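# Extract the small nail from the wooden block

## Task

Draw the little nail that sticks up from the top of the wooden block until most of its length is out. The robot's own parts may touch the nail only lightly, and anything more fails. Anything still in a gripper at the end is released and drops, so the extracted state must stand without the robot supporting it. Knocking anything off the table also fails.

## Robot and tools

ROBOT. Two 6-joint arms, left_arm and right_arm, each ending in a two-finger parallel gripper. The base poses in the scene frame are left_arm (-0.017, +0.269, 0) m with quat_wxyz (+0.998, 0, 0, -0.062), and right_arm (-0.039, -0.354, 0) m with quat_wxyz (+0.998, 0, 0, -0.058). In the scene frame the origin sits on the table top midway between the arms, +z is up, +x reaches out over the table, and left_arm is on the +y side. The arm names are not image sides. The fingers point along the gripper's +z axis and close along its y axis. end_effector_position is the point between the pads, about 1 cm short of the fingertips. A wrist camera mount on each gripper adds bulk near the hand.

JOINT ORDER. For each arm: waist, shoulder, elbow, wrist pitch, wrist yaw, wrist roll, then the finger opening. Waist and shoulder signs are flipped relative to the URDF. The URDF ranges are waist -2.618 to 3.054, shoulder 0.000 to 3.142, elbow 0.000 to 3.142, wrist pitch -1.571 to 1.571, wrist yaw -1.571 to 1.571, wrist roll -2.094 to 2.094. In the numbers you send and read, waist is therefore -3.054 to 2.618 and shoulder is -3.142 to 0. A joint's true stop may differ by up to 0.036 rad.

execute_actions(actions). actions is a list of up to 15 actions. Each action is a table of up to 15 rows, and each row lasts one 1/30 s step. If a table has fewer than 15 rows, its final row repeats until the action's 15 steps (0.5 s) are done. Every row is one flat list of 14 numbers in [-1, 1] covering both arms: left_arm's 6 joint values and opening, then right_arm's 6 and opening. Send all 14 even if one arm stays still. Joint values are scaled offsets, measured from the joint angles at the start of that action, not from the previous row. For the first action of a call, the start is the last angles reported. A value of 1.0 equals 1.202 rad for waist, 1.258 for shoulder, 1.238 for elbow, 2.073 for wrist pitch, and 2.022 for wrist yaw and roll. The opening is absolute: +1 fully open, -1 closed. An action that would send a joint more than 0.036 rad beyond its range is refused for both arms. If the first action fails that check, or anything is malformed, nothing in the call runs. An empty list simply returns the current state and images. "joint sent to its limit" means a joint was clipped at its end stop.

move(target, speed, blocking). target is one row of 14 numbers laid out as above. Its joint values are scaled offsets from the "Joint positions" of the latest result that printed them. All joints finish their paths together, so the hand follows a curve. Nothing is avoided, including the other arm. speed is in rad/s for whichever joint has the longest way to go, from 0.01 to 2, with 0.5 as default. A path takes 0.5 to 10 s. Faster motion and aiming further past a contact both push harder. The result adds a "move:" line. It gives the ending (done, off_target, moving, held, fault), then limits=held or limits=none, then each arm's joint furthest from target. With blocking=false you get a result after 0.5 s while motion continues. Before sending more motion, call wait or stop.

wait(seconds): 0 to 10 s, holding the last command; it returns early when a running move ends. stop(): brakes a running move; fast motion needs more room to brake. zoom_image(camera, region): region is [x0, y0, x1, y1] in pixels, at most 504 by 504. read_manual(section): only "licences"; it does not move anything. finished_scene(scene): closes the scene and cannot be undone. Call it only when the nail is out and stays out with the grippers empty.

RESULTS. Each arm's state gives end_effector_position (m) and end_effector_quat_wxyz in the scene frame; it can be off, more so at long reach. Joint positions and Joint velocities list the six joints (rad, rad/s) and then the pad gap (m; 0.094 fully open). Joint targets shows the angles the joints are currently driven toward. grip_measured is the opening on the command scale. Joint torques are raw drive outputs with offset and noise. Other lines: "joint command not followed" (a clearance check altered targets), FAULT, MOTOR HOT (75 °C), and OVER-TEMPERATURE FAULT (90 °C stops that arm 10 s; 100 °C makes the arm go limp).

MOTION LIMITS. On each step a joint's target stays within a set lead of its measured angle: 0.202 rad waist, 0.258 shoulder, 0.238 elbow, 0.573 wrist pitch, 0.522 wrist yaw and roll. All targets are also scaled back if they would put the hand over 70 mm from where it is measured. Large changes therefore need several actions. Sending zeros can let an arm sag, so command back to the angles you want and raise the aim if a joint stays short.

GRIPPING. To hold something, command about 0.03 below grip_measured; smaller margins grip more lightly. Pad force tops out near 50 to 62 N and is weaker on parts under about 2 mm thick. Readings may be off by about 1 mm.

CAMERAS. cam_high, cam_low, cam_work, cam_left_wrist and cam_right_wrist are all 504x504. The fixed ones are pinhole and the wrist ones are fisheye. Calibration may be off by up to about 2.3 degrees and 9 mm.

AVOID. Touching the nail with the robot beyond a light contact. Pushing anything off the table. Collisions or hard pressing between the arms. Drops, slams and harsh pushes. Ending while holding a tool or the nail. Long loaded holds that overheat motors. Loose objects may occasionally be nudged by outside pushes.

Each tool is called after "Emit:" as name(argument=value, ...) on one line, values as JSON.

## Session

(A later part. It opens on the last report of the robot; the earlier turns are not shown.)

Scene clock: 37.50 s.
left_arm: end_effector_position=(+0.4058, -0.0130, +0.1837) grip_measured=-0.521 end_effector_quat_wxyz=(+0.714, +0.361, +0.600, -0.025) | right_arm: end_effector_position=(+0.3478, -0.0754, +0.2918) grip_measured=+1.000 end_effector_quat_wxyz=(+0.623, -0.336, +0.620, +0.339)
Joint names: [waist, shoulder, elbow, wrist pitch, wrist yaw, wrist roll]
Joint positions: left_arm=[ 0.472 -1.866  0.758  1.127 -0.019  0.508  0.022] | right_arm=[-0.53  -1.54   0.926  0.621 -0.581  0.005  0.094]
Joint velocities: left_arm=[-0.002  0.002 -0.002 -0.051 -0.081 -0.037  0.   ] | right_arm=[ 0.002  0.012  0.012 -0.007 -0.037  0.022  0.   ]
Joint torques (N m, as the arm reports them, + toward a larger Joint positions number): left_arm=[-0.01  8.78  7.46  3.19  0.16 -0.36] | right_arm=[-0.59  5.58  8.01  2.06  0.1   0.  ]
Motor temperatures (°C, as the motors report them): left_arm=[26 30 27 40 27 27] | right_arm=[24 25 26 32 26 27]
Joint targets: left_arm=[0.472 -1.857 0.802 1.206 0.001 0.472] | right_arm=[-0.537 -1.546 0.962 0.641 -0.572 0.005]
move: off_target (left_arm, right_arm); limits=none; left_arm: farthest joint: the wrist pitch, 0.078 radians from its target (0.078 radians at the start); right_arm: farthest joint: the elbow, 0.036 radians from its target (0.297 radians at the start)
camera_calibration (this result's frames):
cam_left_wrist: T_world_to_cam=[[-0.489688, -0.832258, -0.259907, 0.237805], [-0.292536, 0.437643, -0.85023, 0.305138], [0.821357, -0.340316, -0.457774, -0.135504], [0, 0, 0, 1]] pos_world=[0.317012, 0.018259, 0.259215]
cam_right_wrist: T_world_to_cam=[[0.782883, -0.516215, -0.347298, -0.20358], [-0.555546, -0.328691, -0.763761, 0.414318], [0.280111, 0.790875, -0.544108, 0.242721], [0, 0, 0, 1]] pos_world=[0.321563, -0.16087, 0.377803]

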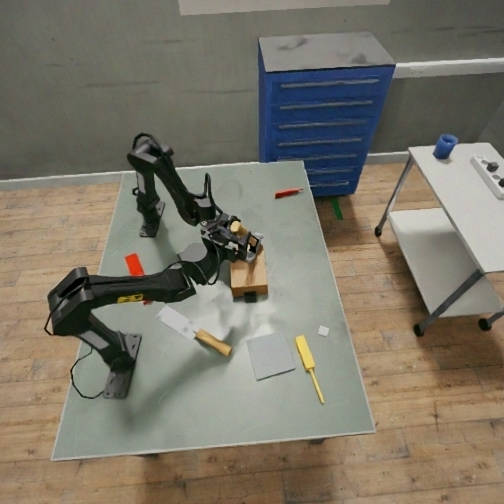

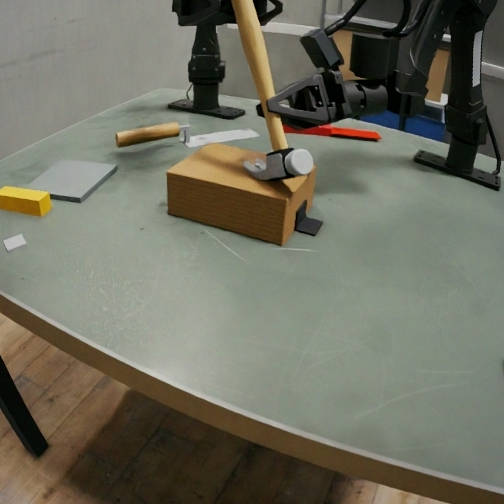

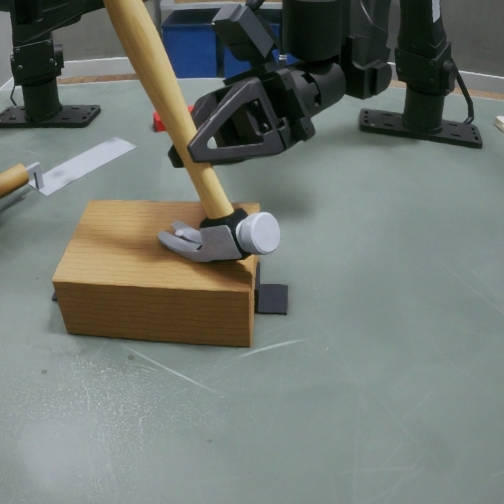

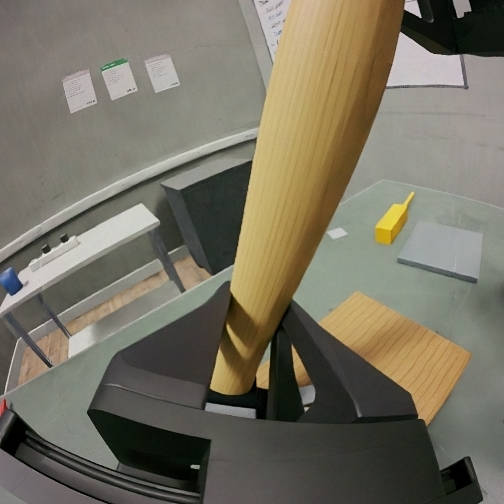

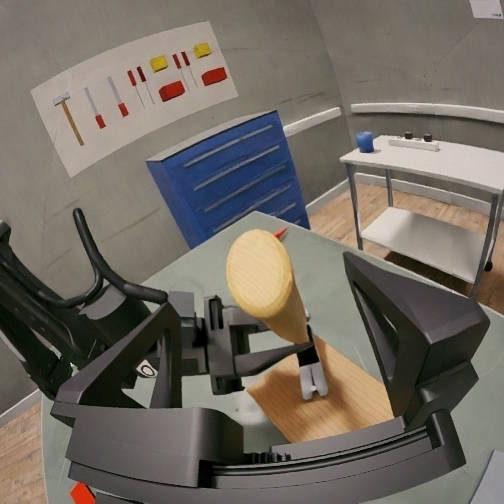

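Emit:
move(target=[0,0.007,0.035,0.038,0.01,-0.018,-0.7,-0.052,-0.085,0.1,0.015,0.032,0,1], speed=0.2)

Emit:
move(target=[0,0.007,0.035,0.038,0.01,-0.018,-0.7,0,0,0.028,0.01,0,0,-0.7], speed=0.2)

Scene clock: 38.90 s.
left_arm: end_effector_position=(+0.4058, -0.0130, +0.1837) grip_measured=-0.521 end_effector_quat_wxyz=(+0.714, +0.361, +0.600, -0.025) | right_arm: end_effector_position=(+0.3628, -0.0483, +0.2887) grip_measured=+1.000 end_effector_quat_wxyz=(+0.623, -0.336, +0.620, +0.339)
Joint names: [waist, shoulder, elbow, wrist pitch, wrist yaw, wrist roll]
Joint positions: left_arm=[ 0.472 -1.866  0.758  1.127 -0.019  0.508  0.022] | right_arm=[-0.585 -1.64   1.014  0.632 -0.526  0.005  0.094]
Joint velocities: left_arm=[ 0.017  0.002 -0.007 -0.007 -0.022  0.007  0.   ] | right_arm=[ 0.002 -0.002 -0.007 -0.022  0.007  0.037  0.   ]
Joint torques (N m, as the arm reports them, + toward a larger Joint positions number): left_arm=[-0.02  8.78  7.56  3.19  0.16 -0.36] | right_arm=[-0.7   6.23  7.94  2.1   0.1   0.01]
Motor temperatures (°C, as the motors report them): left_arm=[26 30 27 41 27 27] | right_arm=[24 25 26 33 26 27]
Joint targets: left_arm=[0.472 -1.857 0.802 1.206 0.001 0.472] | right_arm=[-0.593 -1.647 1.049 0.652 -0.516 0.005]
move: off_target (left_arm, right_arm); limits=none; left_arm: farthest joint: the wrist pitch, 0.078 radians from its target (0.078 radians at the start); right_arm: farthest joint: the elbow, 0.036 radians from its target (0.124 radians at the start)
camera_calibration (this result's frames):
cam_left_wrist: T_world_to_cam=[[-0.489688, -0.832258, -0.259907, 0.237805], [-0.292536, 0.437643, -0.85023, 0.305138], [0.821357, -0.340316, -0.457774, -0.135504], [0, 0, 0, 1]] pos_world=[0.317012, 0.018259, 0.259215]
cam_right_wrist: T_world_to_cam=[[0.78263, -0.516392, -0.347606, -0.202275], [-0.555797, -0.328215, -0.763784, 0.429379], [0.280323, 0.790958, -0.54388, 0.215269], [0, 0, 0, 1]] pos_world=[0.336609, -0.133794, 0.374721]

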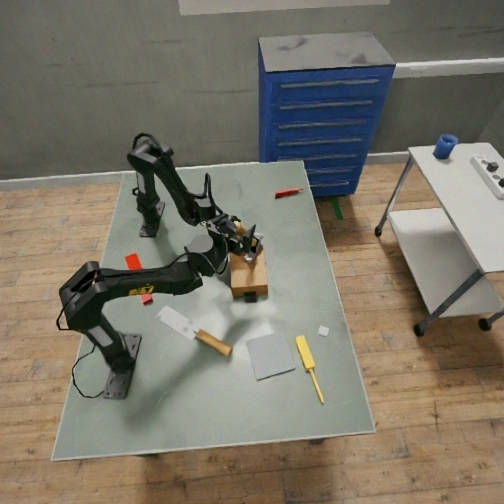

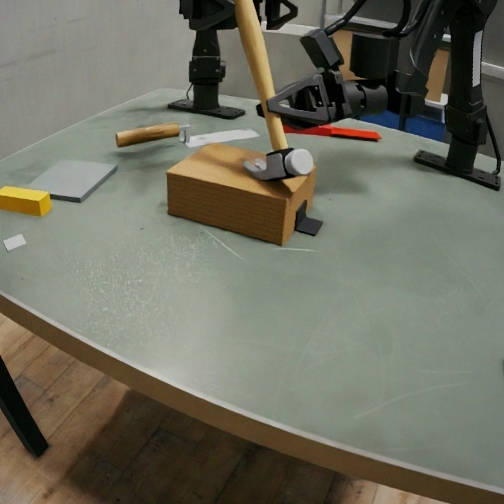

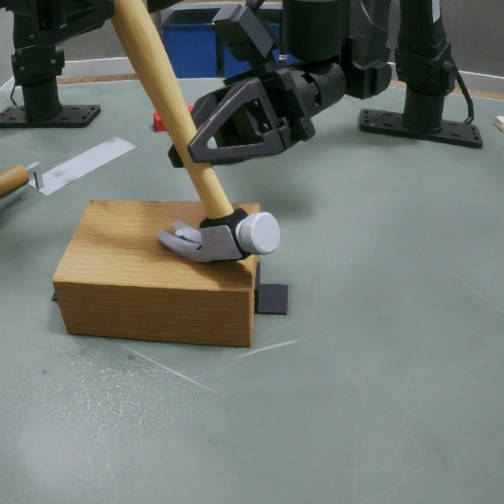

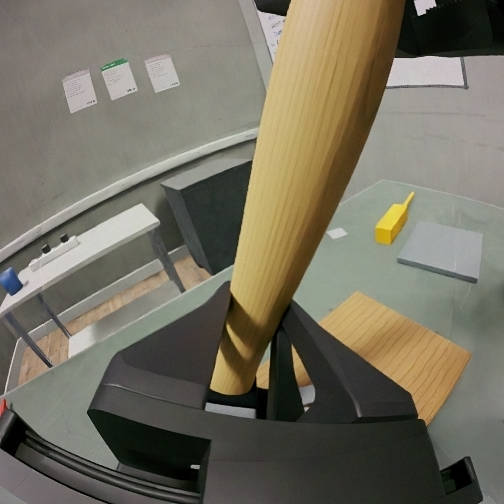

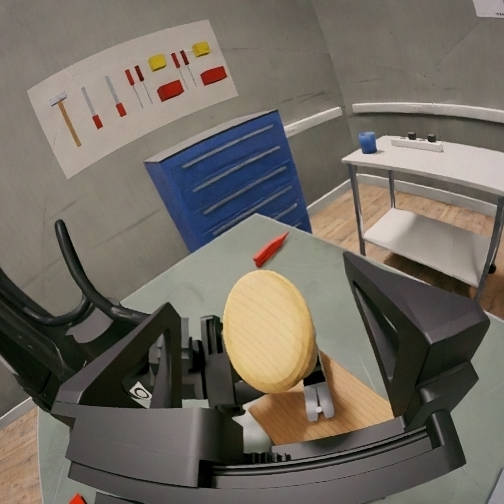

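Scene clock: 39.60 s.
left_arm: end_effector_position=(+0.4049, -0.0136, +0.1836) grip_measured=-0.521 end_effector_quat_wxyz=(+0.714, +0.364, +0.598, -0.026) | right_arm: end_effector_position=(+0.3682, -0.0537, +0.2888) grip_measured=-0.532 end_effector_quat_wxyz=(+0.626, -0.325, +0.625, +0.333)
Joint names: [waist, shoulder, elbow, wrist pitch, wrist yaw, wrist roll]
Joint positions: left_arm=[ 0.472 -1.866  0.756  1.13  -0.013  0.512  0.022] | right_arm=[-0.576 -1.64   1.014  0.632 -0.508  0.012  0.022]
Joint velocities: left_arm=[-0.002  0.007  0.002 -0.051  0.066  0.022  0.001] | right_arm=[ 0.007 -0.017 -0.012 -0.007  0.037  0.022  0.   ]
Joint torques (N m, as the arm reports them, + toward a larger Joint positions number): left_arm=[ 0.03  8.68  7.67  3.17  0.12 -0.42] | right_arm=[-0.73  6.73  7.9   2.1  -0.18 -0.08]
Motor temperatures (°C, as the motors report them): left_arm=[26 30 27 41 27 27] | right_arm=[24 25 27 33 26 27]
Joint targets: left_arm=[0.472 -1.857 0.802 1.206 0.001 0.472] | right_arm=[-0.585 -1.640 1.049 0.653 -0.526 0.005]
move: off_target (left_arm, right_arm); limits=none; left_arm: farthest joint: the wrist pitch, 0.075 radians from its target (0.078 radians at the start); right_arm: farthest joint: the elbow, 0.034 radians from its target (0.034 radians at the start)
camera_calibration (this result's frames):
cam_left_wrist: T_world_to_cam=[[-0.493564, -0.828792, -0.263627, 0.239137], [-0.287417, 0.441526, -0.849968, 0.303076], [0.820845, -0.343742, -0.45613, -0.135163], [0, 0, 0, 1]] pos_world=[0.316087, 0.0179171, 0.258996]
cam_right_wrist: T_world_to_cam=[[0.766581, -0.535668, -0.354137, -0.202418], [-0.568706, -0.310229, -0.761795, 0.435736], [0.298205, 0.785378, -0.542453, 0.210702], [0, 0, 0, 1]] pos_world=[0.340143, -0.138732, 0.374554]

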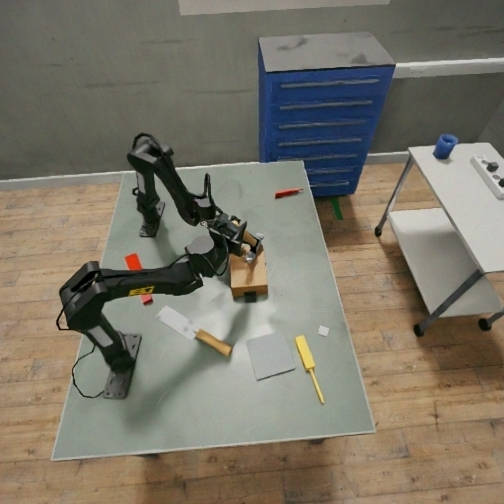

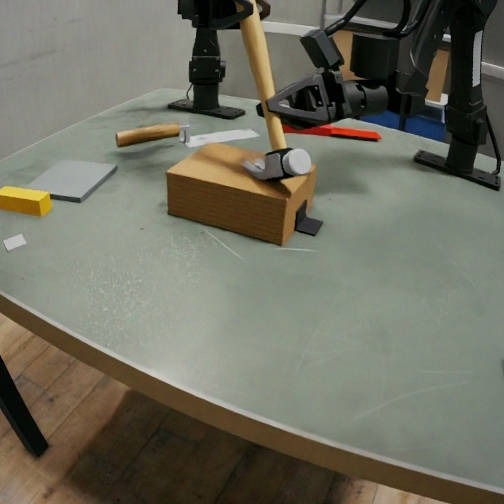

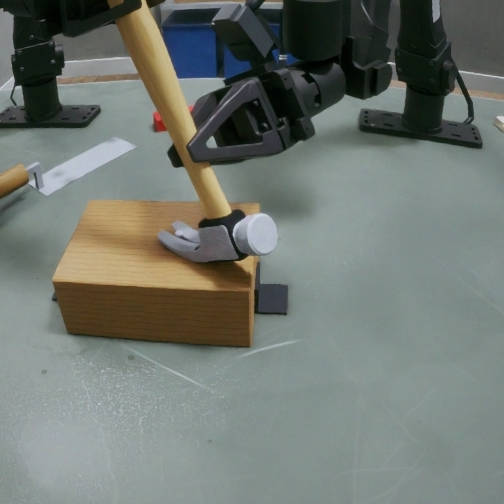

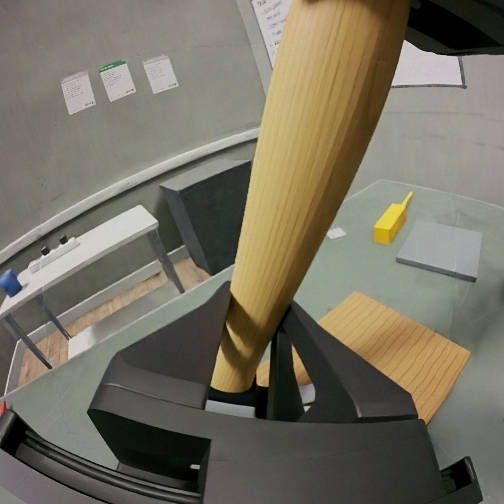

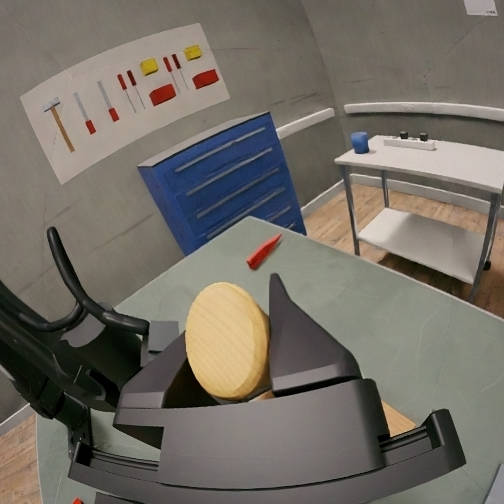

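Push.

Emit:
move(target=[-0.07,0.007,0.035,0.038,-0.04,-0.22,-0.7,-0.09,-0.19,0.2,0.01,0.03,0,-0.7], speed=0.2)

Emit:
zoom_image(camera="cam_work", region=[100,150,350,350])

Scene clock: 42.33 s.
left_arm: end_effector_position=(+0.4152, +0.0026, +0.1828) grip_measured=-0.518 end_effector_quat_wxyz=(+0.706, +0.282, +0.642, -0.103) | right_arm: end_effector_position=(+0.3907, -0.0196, +0.2966) grip_measured=-0.532 end_effector_quat_wxyz=(+0.623, -0.337, +0.612, +0.351)
Joint names: [waist, shoulder, elbow, wrist pitch, wrist yaw, wrist roll]
Joint positions: left_arm=[ 0.427 -1.866  0.756  1.128  0.007  0.268  0.023] | right_arm=[-0.611 -1.78   1.191  0.616 -0.52   0.022  0.022]
Joint velocities: left_arm=[ 0.012  0.002  0.012 -0.007 -0.095  0.022 -0.002] | right_arm=[-0.002  0.007  0.007  0.022 -0.051 -0.022 -0.001]
Joint torques (N m, as the arm reports them, + toward a larger Joint positions number): left_arm=[-3.24  8.73  7.55  3.23 -0.89 -2.12] | right_arm=[-6.29  1.33 10.47  2.26  0.73 -0.11]
Motor temperatures (°C, as the motors report them): left_arm=[26 30 27 41 28 28] | right_arm=[25 25 27 33 26 27]
Joint targets: left_arm=[0.388 -1.857 0.800 1.209 -0.094 0.067] | right_arm=[-0.684 -1.879 1.262 0.653 -0.447 0.012]
move: off_target (left_arm, right_arm); limits=none; left_arm: farthest joint: the wrist roll, 0.201 radians from its target (0.445 radians at the start); right_arm: farthest joint: the shoulder, 0.099 radians from its target (0.239 radians at the start)
camera_calibration (this result's frames):
cam_left_wrist: T_world_to_cam=[[-0.496202, -0.86787, -0.024194, 0.214858], [-0.410281, 0.258954, -0.874421, 0.354065], [0.765149, -0.423963, -0.484564, -0.109881], [0, 0, 0, 1]] pos_world=[0.335955, 0.0481967, 0.261556]
cam_right_wrist: T_world_to_cam=[[0.794145, -0.493843, -0.354194, -0.208638], [-0.546531, -0.32546, -0.771609, 0.459085], [0.265778, 0.806347, -0.528363, 0.190374], [0, 0, 0, 1]] pos_world=[0.365996, -0.107128, 0.380922]

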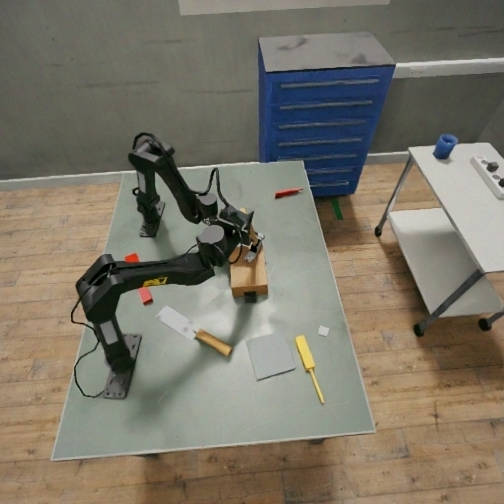

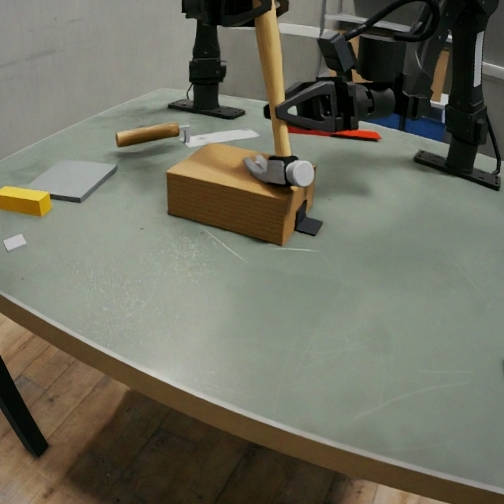

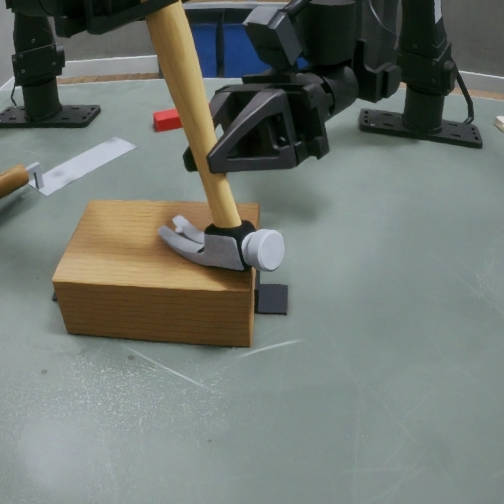

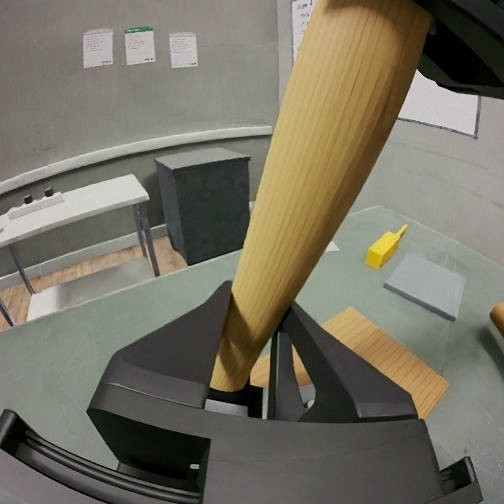

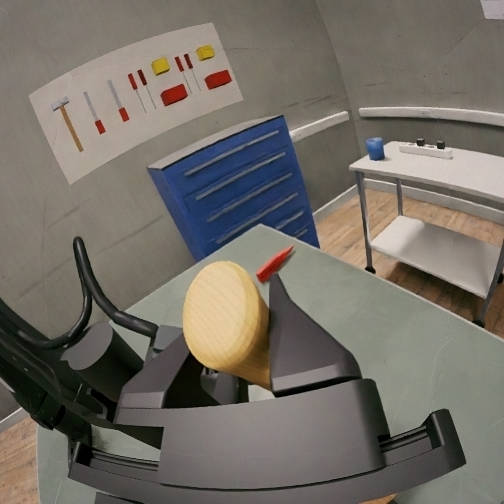

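Region (100, 150, 350, 350) of cam_work's 504x504 image, scaled by 2.016, with more detail than that image has; it fills the top 403 rows of this view, and the rest is white.

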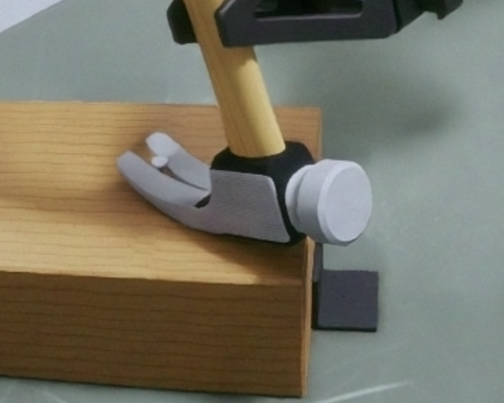

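Rising. Again.

Emit:
move(target=[-0.07,0.007,0.035,0.038,-0.04,-0.22,-0.7,-0.12,-0.21,0.2,0.015,0.05,0,-0.7], speed=0.2)

Emit:
zoom_image(camera="cam_work", region=[100,150,350,350])

Scene clock: 45.27 s.
left_arm: end_effector_position=(+0.4303, +0.0289, +0.1811) grip_measured=-0.518 end_effector_quat_wxyz=(+0.688, +0.169, +0.682, -0.182) | right_arm: end_effector_position=(+0.4226, +0.0407, +0.3026) grip_measured=-0.532 end_effector_quat_wxyz=(+0.658, -0.326, +0.587, +0.341)
Joint names: [waist, shoulder, elbow, wrist pitch, wrist yaw, wrist roll]
Joint positions: left_arm=[ 0.365 -1.867  0.756  1.123  0.012 -0.016  0.023] | right_arm=[-0.709 -2.001  1.435  0.672 -0.389  0.011  0.022]
Joint velocities: left_arm=[-0.002 -0.002 -0.012 -0.051  0.007  0.037  0.   ] | right_arm=[ 0.002 -0.007 -0.007  0.007 -0.037 -0.007  0.   ]
Joint torques (N m, as the arm reports them, + toward a larger Joint positions number): left_arm=[-1.76  8.83  7.47  3.25 -0.75 -1.69] | right_arm=[-3.92  6.7   5.79  1.63 -0.29  0.13]
Motor temperatures (°C, as the motors report them): left_arm=[26 30 28 42 28 28] | right_arm=[25 25 27 33 26 27]
Joint targets: left_arm=[0.342 -1.857 0.799 1.207 -0.073 -0.176] | right_arm=[-0.755 -2.044 1.438 0.647 -0.419 0.022]
move: off_target (left_arm, right_arm); limits=none; left_arm: farthest joint: the wrist roll, 0.161 radians from its target (0.445 radians at the start); right_arm: farthest joint: the waist, 0.046 radians from its target (0.144 radians at the start)
camera_calibration (this result's frames):
cam_left_wrist: T_world_to_cam=[[-0.433552, -0.863703, 0.257002, 0.167106], [-0.546007, 0.0249003, -0.83741, 0.410545], [0.716874, -0.503386, -0.482384, -0.0884644], [0, 0, 0, 1]] pos_world=[0.360028, 0.0895757, 0.258175]
cam_right_wrist: T_world_to_cam=[[0.801684, -0.506099, -0.318066, -0.215609], [-0.499202, -0.274185, -0.821961, 0.493902], [0.328785, 0.817732, -0.472456, 0.0924596], [0, 0, 0, 1]] pos_world=[0.389008, -0.0493063, 0.381073]

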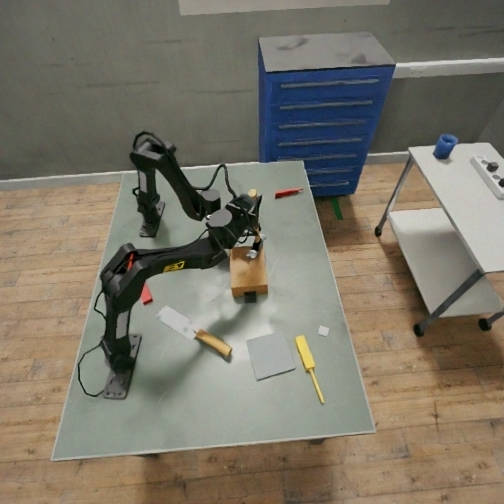

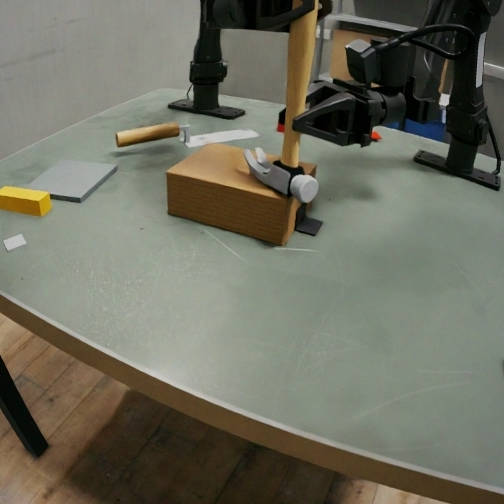

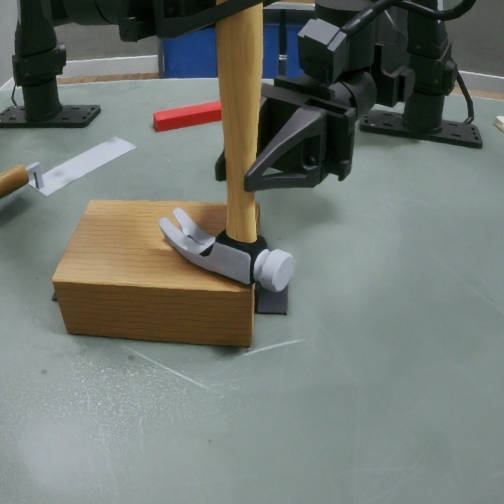

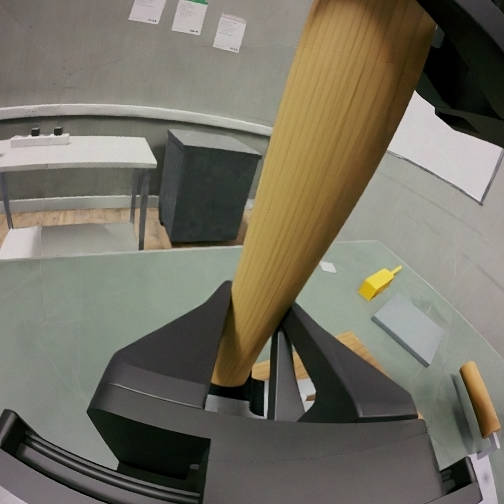

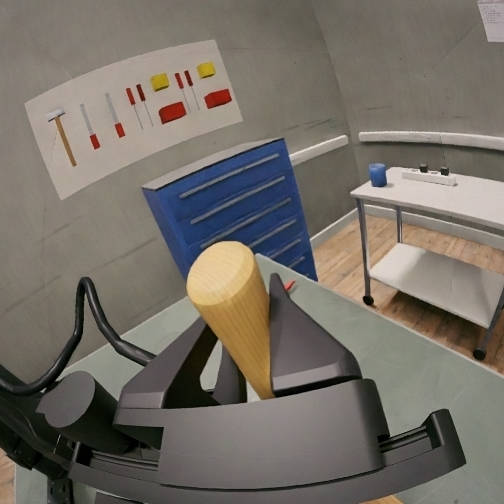

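Region (100, 150, 350, 350) of cam_work's 504x504 image, scaled by 2.016, with more detail than that image has; it fills the top 403 rows of this view, and the rest is white.

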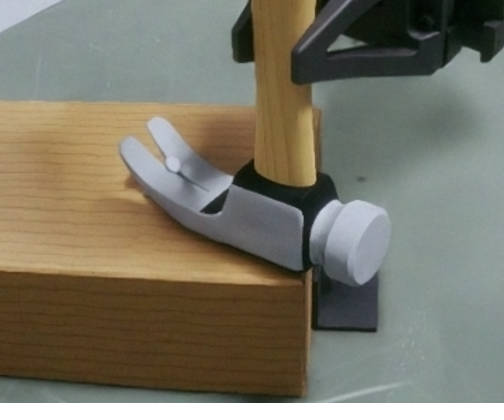

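Emit:
move(target=[0,0.007,0.035,0.04,0,0,-0.7,0,0,0.02,0.01,0,0,1], speed=0.2)

Emit:
move(target=[-0.03,0.08,0.035,0.025,0,0,-0.7,0.17,0.4,-0.4,0,-0.1,0,1], speed=0.4)

Emit:
zoom_image(camera="cam_work", region=[100,150,350,350])

Scene clock: 46.17 s.
left_arm: end_effector_position=(+0.4303, +0.0294, +0.1801) grip_measured=-0.518 end_effector_quat_wxyz=(+0.687, +0.171, +0.683, -0.180) | right_arm: end_effector_position=(+0.4239, +0.0401, +0.3010) grip_measured=+1.000 end_effector_quat_wxyz=(+0.658, -0.325, +0.589, +0.339)
Joint names: [waist, shoulder, elbow, wrist pitch, wrist yaw, wrist roll]
Joint positions: left_arm=[ 0.364 -1.867  0.754  1.122  0.012 -0.01   0.023] | right_arm=[-0.708 -2.004  1.435  0.672 -0.387  0.011  0.094]
Joint velocities: left_arm=[-0.002  0.012 -0.012  0.051 -0.022 -0.066 -0.001] | right_arm=[ 0.007  0.017 -0.022 -0.037 -0.022 -0.007  0.   ]
Joint torques (N m, as the arm reports them, + toward a larger Joint positions number): left_arm=[ 0.14  8.75  7.63  3.27  0.   -0.07] | right_arm=[-0.14  9.74  7.28  2.07  0.    0.01]
Motor temperatures (°C, as the motors report them): left_arm=[26 30 28 42 28 28] | right_arm=[25 26 27 33 26 27]
Joint targets: left_arm=[0.365 -1.858 0.799 1.206 0.012 -0.016] | right_arm=[-0.709 -2.001 1.460 0.692 -0.389 0.011]
move: off_target (left_arm, right_arm); limits=none; left_arm: farthest joint: the wrist pitch, 0.084 radians from its target (0.083 radians at the start); right_arm: farthest joint: the elbow, 0.024 radians from its target (0.024 radians at the start)
camera_calibration (this result's frames):
cam_left_wrist: T_world_to_cam=[[-0.432568, -0.865949, 0.251033, 0.168552], [-0.54584, 0.0299202, -0.837355, 0.409374], [0.717596, -0.499236, -0.485612, -0.0885677], [0, 0, 0, 1]] pos_world=[0.359919, 0.0894926, 0.25747]
cam_right_wrist: T_world_to_cam=[[0.799389, -0.509291, -0.318749, -0.216175], [-0.50154, -0.273542, -0.820751, 0.493699], [0.330809, 0.815964, -0.474096, 0.0914629], [0, 0, 0, 1]] pos_world=[0.390161, -0.0496789, 0.379661]

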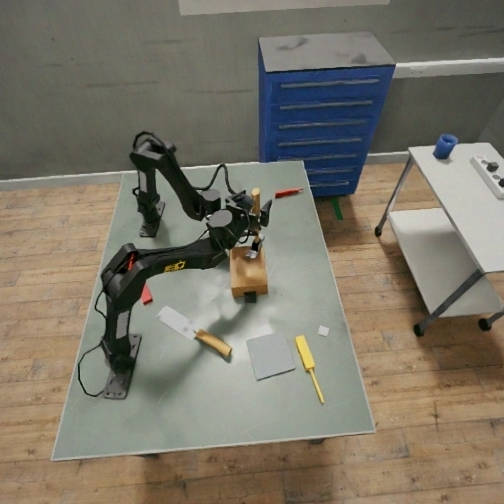

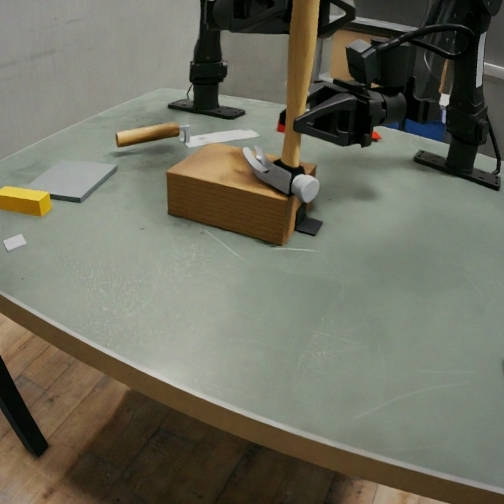

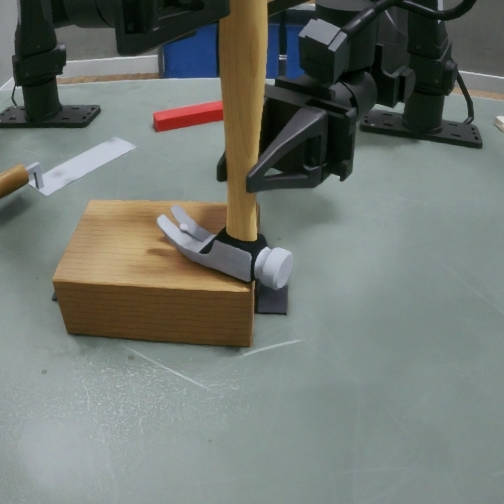

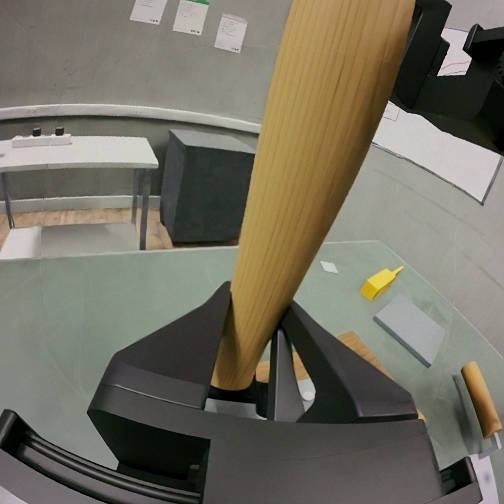

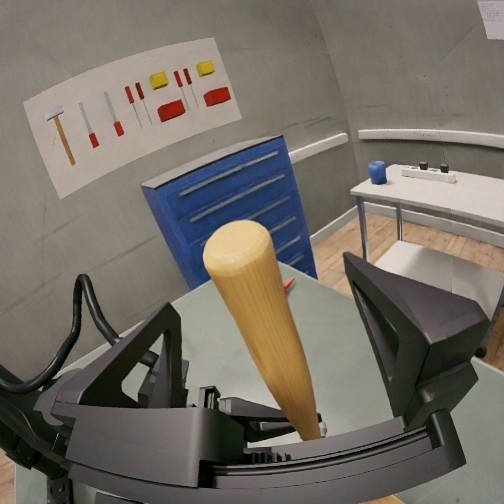

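Scene clock: 48.03 s.
left_arm: end_effector_position=(+0.4333, +0.0424, +0.1898) grip_measured=-0.518 end_effector_quat_wxyz=(+0.686, +0.163, +0.689, -0.170) | right_arm: end_effector_position=(+0.3536, -0.0827, +0.3141) grip_measured=+1.000 end_effector_quat_wxyz=(+0.649, -0.330, +0.599, +0.332)
Joint names: [waist, shoulder, elbow, wrist pitch, wrist yaw, wrist roll]
Joint positions: left_arm=[ 0.339 -1.815  0.754  1.06   0.012 -0.01   0.023] | right_arm=[-0.511 -1.534  0.95   0.661 -0.58   0.011  0.094]
Joint velocities: left_arm=[ 0.012  0.007  0.002  0.007  0.022 -0.066 -0.   ] | right_arm=[-0.002  0.002 -0.027 -0.022  0.022 -0.007  0.   ]
Joint torques (N m, as the arm reports them, + toward a larger Joint positions number): left_arm=[-0.84 11.78  7.56  3.6  -0.02  0.  ] | right_arm=[ 0.63  8.03  4.82  1.96 -0.06  0.01]
Motor temperatures (°C, as the motors report them): left_arm=[26 30 28 42 28 28] | right_arm=[25 26 27 33 26 27]
Joint targets: left_arm=[0.328 -1.767 0.798 1.174 0.012 -0.010] | right_arm=[-0.504 -1.501 0.940 0.673 -0.589 0.011]
move: off_target (left_arm, right_arm); limits=none; left_arm: farthest joint: the wrist pitch, 0.114 radians from its target (0.052 radians at the start); right_arm: farthest joint: the shoulder, 0.034 radians from its target (0.504 radians at the start)
camera_calibration (this result's frames):
cam_left_wrist: T_world_to_cam=[[-0.407985, -0.877876, 0.250762, 0.16857], [-0.554117, 0.019805, -0.832203, 0.421807], [0.725605, -0.478478, -0.494527, -0.0820929], [0, 0, 0, 1]] pos_world=[0.362072, 0.10035, 0.268161]
cam_right_wrist: T_world_to_cam=[[0.792298, -0.521539, -0.31664, -0.217583], [-0.515344, -0.294212, -0.804898, 0.433746], [0.326626, 0.800898, -0.501875, 0.230093], [0, 0, 0, 1]] pos_world=[0.320764, -0.170146, 0.395704]

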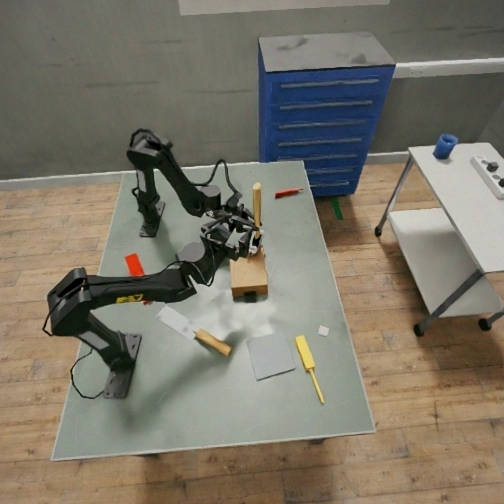

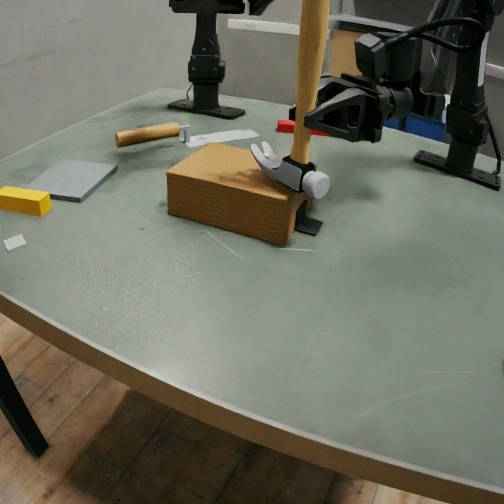

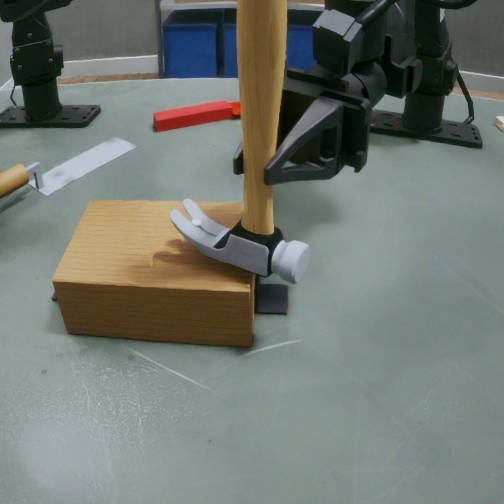

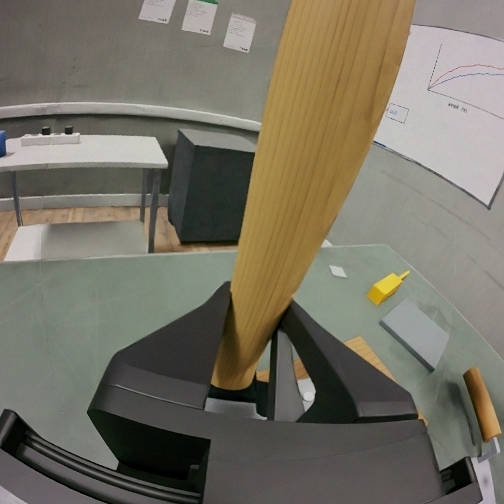

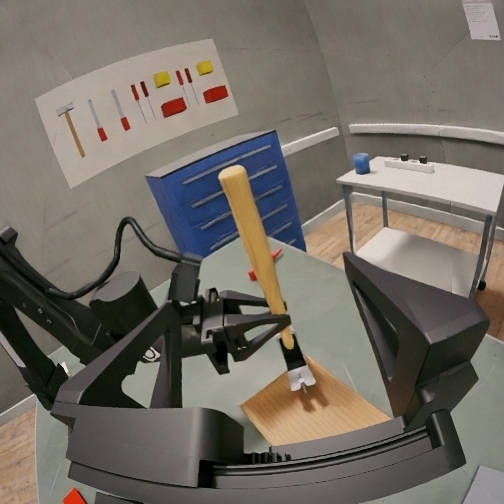

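Region (100, 150, 350, 350) of cam_work's 504x504 image, scaled by 2.016, with more detail than that image has; it fills the top 403 rows of this view, and the rest is white.

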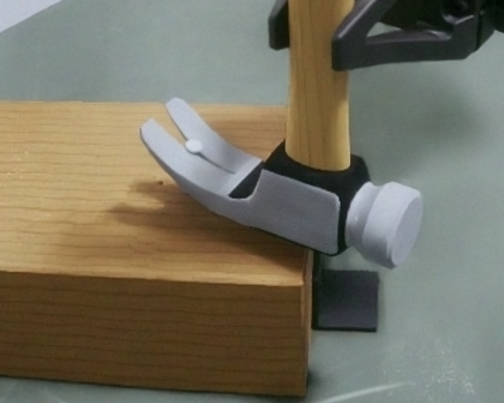

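Emit:
move(target=[-0.37,0.19,0.04,-0.04,0,0,-0.7,0,0.02,0,0.01,0,0,1], speed=0.5)

Emit:
move(target=[0,0.07,0.36,-0.93,0,0,-0.7,0,0.02,0,0.01,0,0,1], speed=0.7)

Scene clock: 49.83 s.
left_arm: end_effector_position=(+0.4687, +0.2604, +0.2346) grip_measured=-0.518 end_effector_quat_wxyz=(+0.707, +0.004, +0.707, -0.014) | right_arm: end_effector_position=(+0.3536, -0.0827, +0.3143) grip_measured=+1.000 end_effector_quat_wxyz=(+0.650, -0.331, +0.599, +0.332)
Joint names: [waist, shoulder, elbow, wrist pitch, wrist yaw, wrist roll]
Joint positions: left_arm=[-0.108 -1.621  0.754  0.868  0.008 -0.014  0.023] | right_arm=[-0.511 -1.534  0.95   0.662 -0.581  0.011  0.094]
Joint velocities: left_arm=[ 0.002 -0.002 -0.017  0.037  0.022 -0.022  0.   ] | right_arm=[-0.002 -0.012 -0.002 -0.066 -0.037  0.037  0.   ]
Joint torques (N m, as the arm reports them, + toward a larger Joint positions number): left_arm=[ 0.12 10.4   8.81  3.53  0.02  0.05] | right_arm=[-0.02  7.57  5.53  2.04  0.02  0.01]
Motor temperatures (°C, as the motors report them): left_arm=[26 31 28 43 28 28] | right_arm=[25 26 27 33 26 27]
Joint targets: left_arm=[-0.106 -1.576 0.804 0.977 0.012 -0.010] | right_arm=[-0.511 -1.509 0.950 0.681 -0.580 0.011]
move: off_target (left_arm, right_arm); limits=none; left_arm: farthest joint: the wrist pitch, 0.109 radians from its target (0.083 radians at the start); right_arm: farthest joint: the shoulder, 0.026 radians from its target (0.026 radians at the start)
camera_calibration (this result's frames):
cam_left_wrist: T_world_to_cam=[[0.0147015, -0.966954, 0.254528, 0.187352], [-0.505221, -0.226855, -0.832639, 0.51584], [0.862865, -0.116352, -0.491861, -0.140591], [0, 0, 0, 1]] pos_world=[0.37917, 0.281823, 0.312671]
cam_right_wrist: T_world_to_cam=[[0.792834, -0.521106, -0.31601, -0.217781], [-0.514372, -0.294074, -0.805569, 0.433795], [0.326857, 0.801229, -0.501195, 0.229949], [0, 0, 0, 1]] pos_world=[0.320636, -0.170161, 0.39588]

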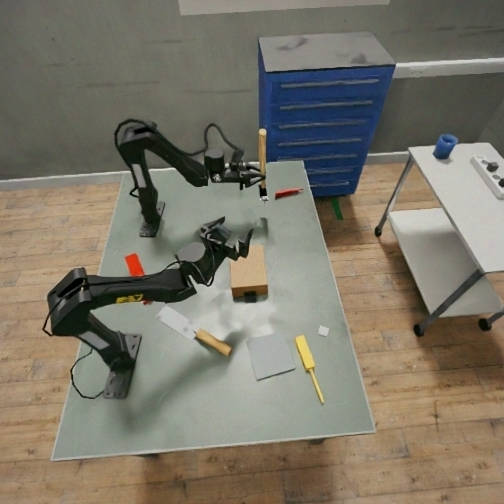

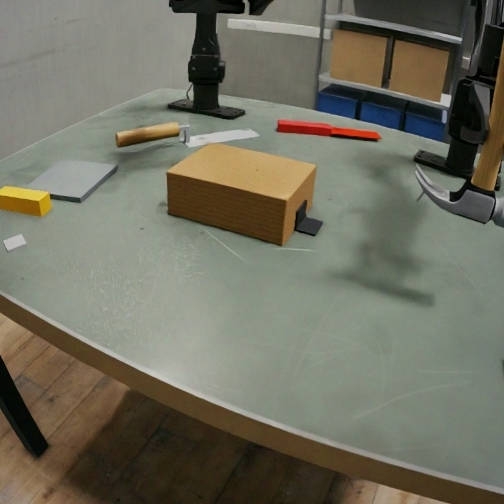

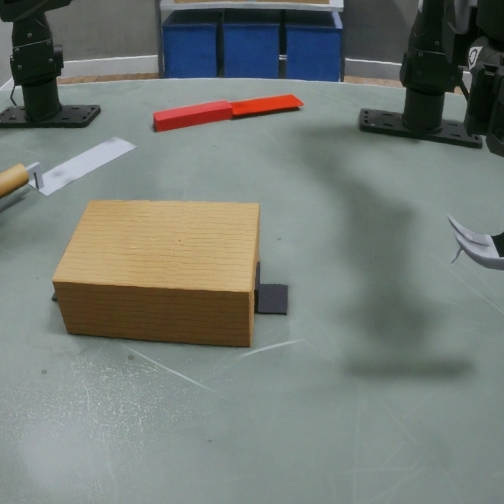

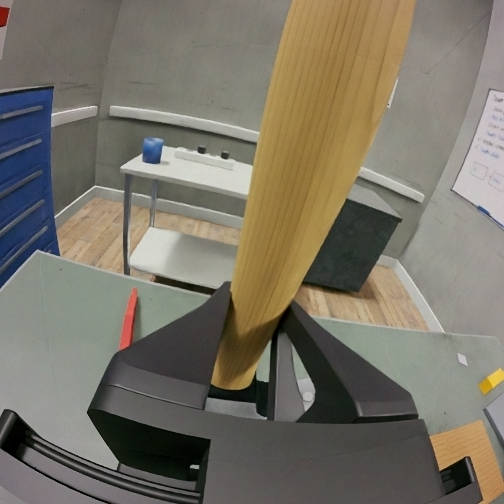

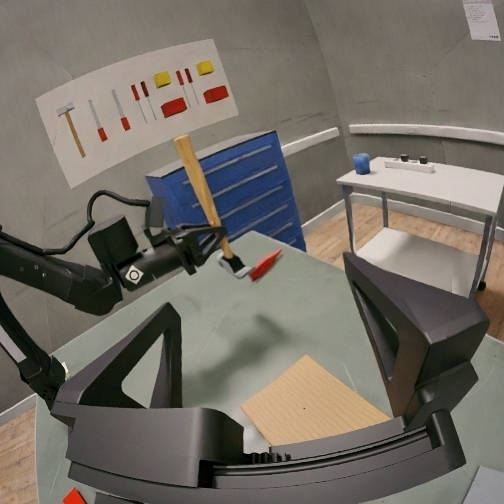

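Scene clock: 53.23 s.
left_arm: end_effector_position=(+0.2802, +0.2636, +0.0924) grip_measured=-0.518 end_effector_quat_wxyz=(+0.061, +0.002, +0.998, -0.005) | right_arm: end_effector_position=(+0.3535, -0.0827, +0.3147) grip_measured=+1.000 end_effector_quat_wxyz=(+0.650, -0.331, +0.598, +0.332)
Joint names: [waist, shoulder, elbow, wrist pitch, wrist yaw, wrist roll]
Joint positions: left_arm=[-0.108 -1.568  1.154 -1.036  0.008 -0.014  0.023] | right_arm=[-0.511 -1.534  0.95   0.663 -0.581  0.011  0.094]
Joint velocities: left_arm=[ 0.012 -0.002  0.012 -0.037 -0.051 -0.037  0.001] | right_arm=[ 0.012 -0.012  0.002 -0.007 -0.037 -0.037  0.   ]
Joint torques (N m, as the arm reports them, + toward a larger Joint positions number): left_arm=[0.13 8.77 8.17 0.47 0.01 0.02] | right_arm=[0.   7.57 5.52 2.04 0.02 0.  ]
Motor temperatures (°C, as the motors report them): left_arm=[26 31 28 43 28 28] | right_arm=[25 27 27 33 26 27]
Joint targets: left_arm=[-0.108 -1.533 1.200 -1.059 0.008 -0.014] | right_arm=[-0.511 -1.509 0.950 0.683 -0.581 0.011]
move: off_target (left_arm, right_arm); limits=none; left_arm: farthest joint: the elbow, 0.045 radians from its target (0.445 radians at the start); right_arm: farthest joint: the shoulder, 0.026 radians from its target (0.026 radians at the start)
camera_calibration (this result's frames):
cam_left_wrist: T_world_to_cam=[[0.240129, -0.970741, -0.000238494, 0.190768], [-0.890514, -0.220381, 0.398017, 0.295413], [-0.386424, -0.0953631, -0.917378, 0.336292], [0, 0, 0, 1]] pos_world=[0.347211, 0.28236, 0.190973]
cam_right_wrist: T_world_to_cam=[[0.793278, -0.520921, -0.315199, -0.218059], [-0.513237, -0.2936, -0.806465, 0.433969], [0.327562, 0.801524, -0.500263, 0.229614], [0, 0, 0, 1]] pos_world=[0.320498, -0.170219, 0.396116]

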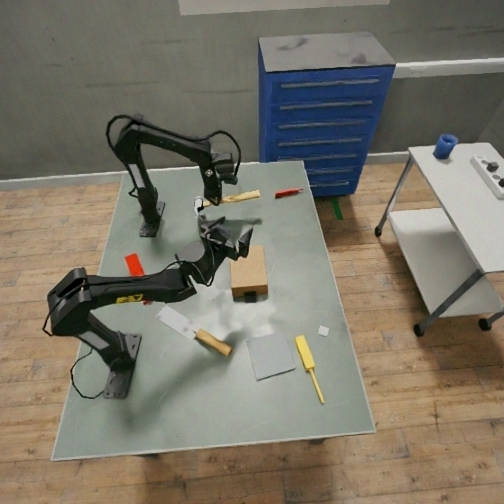

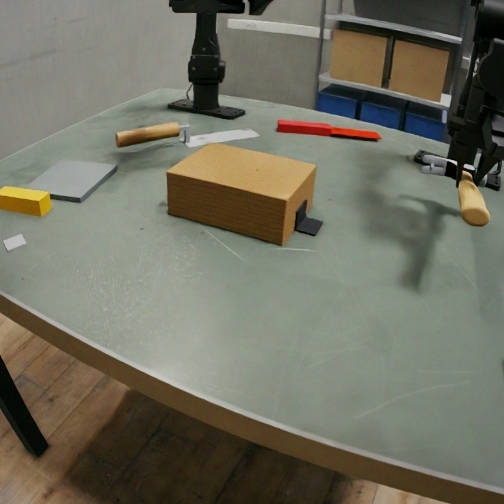

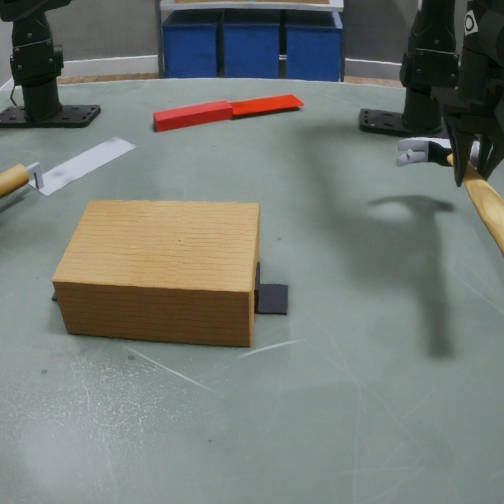

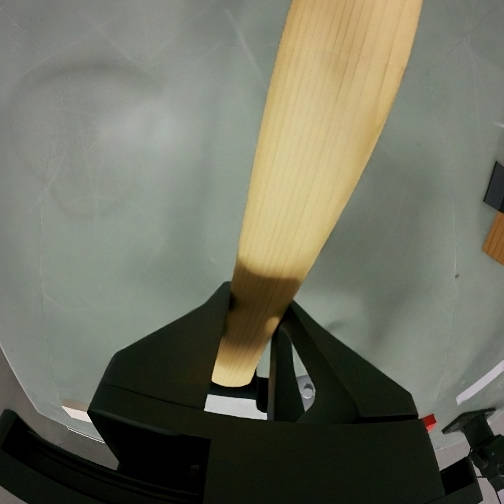

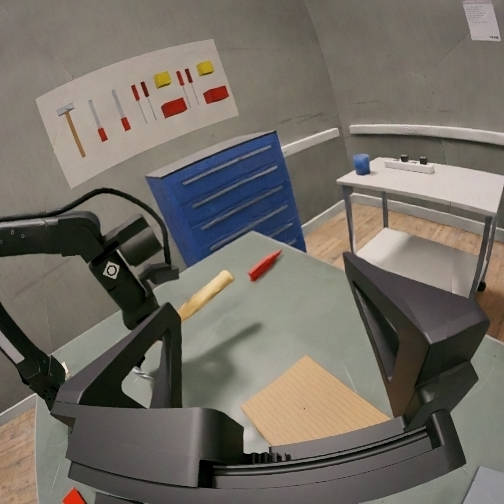

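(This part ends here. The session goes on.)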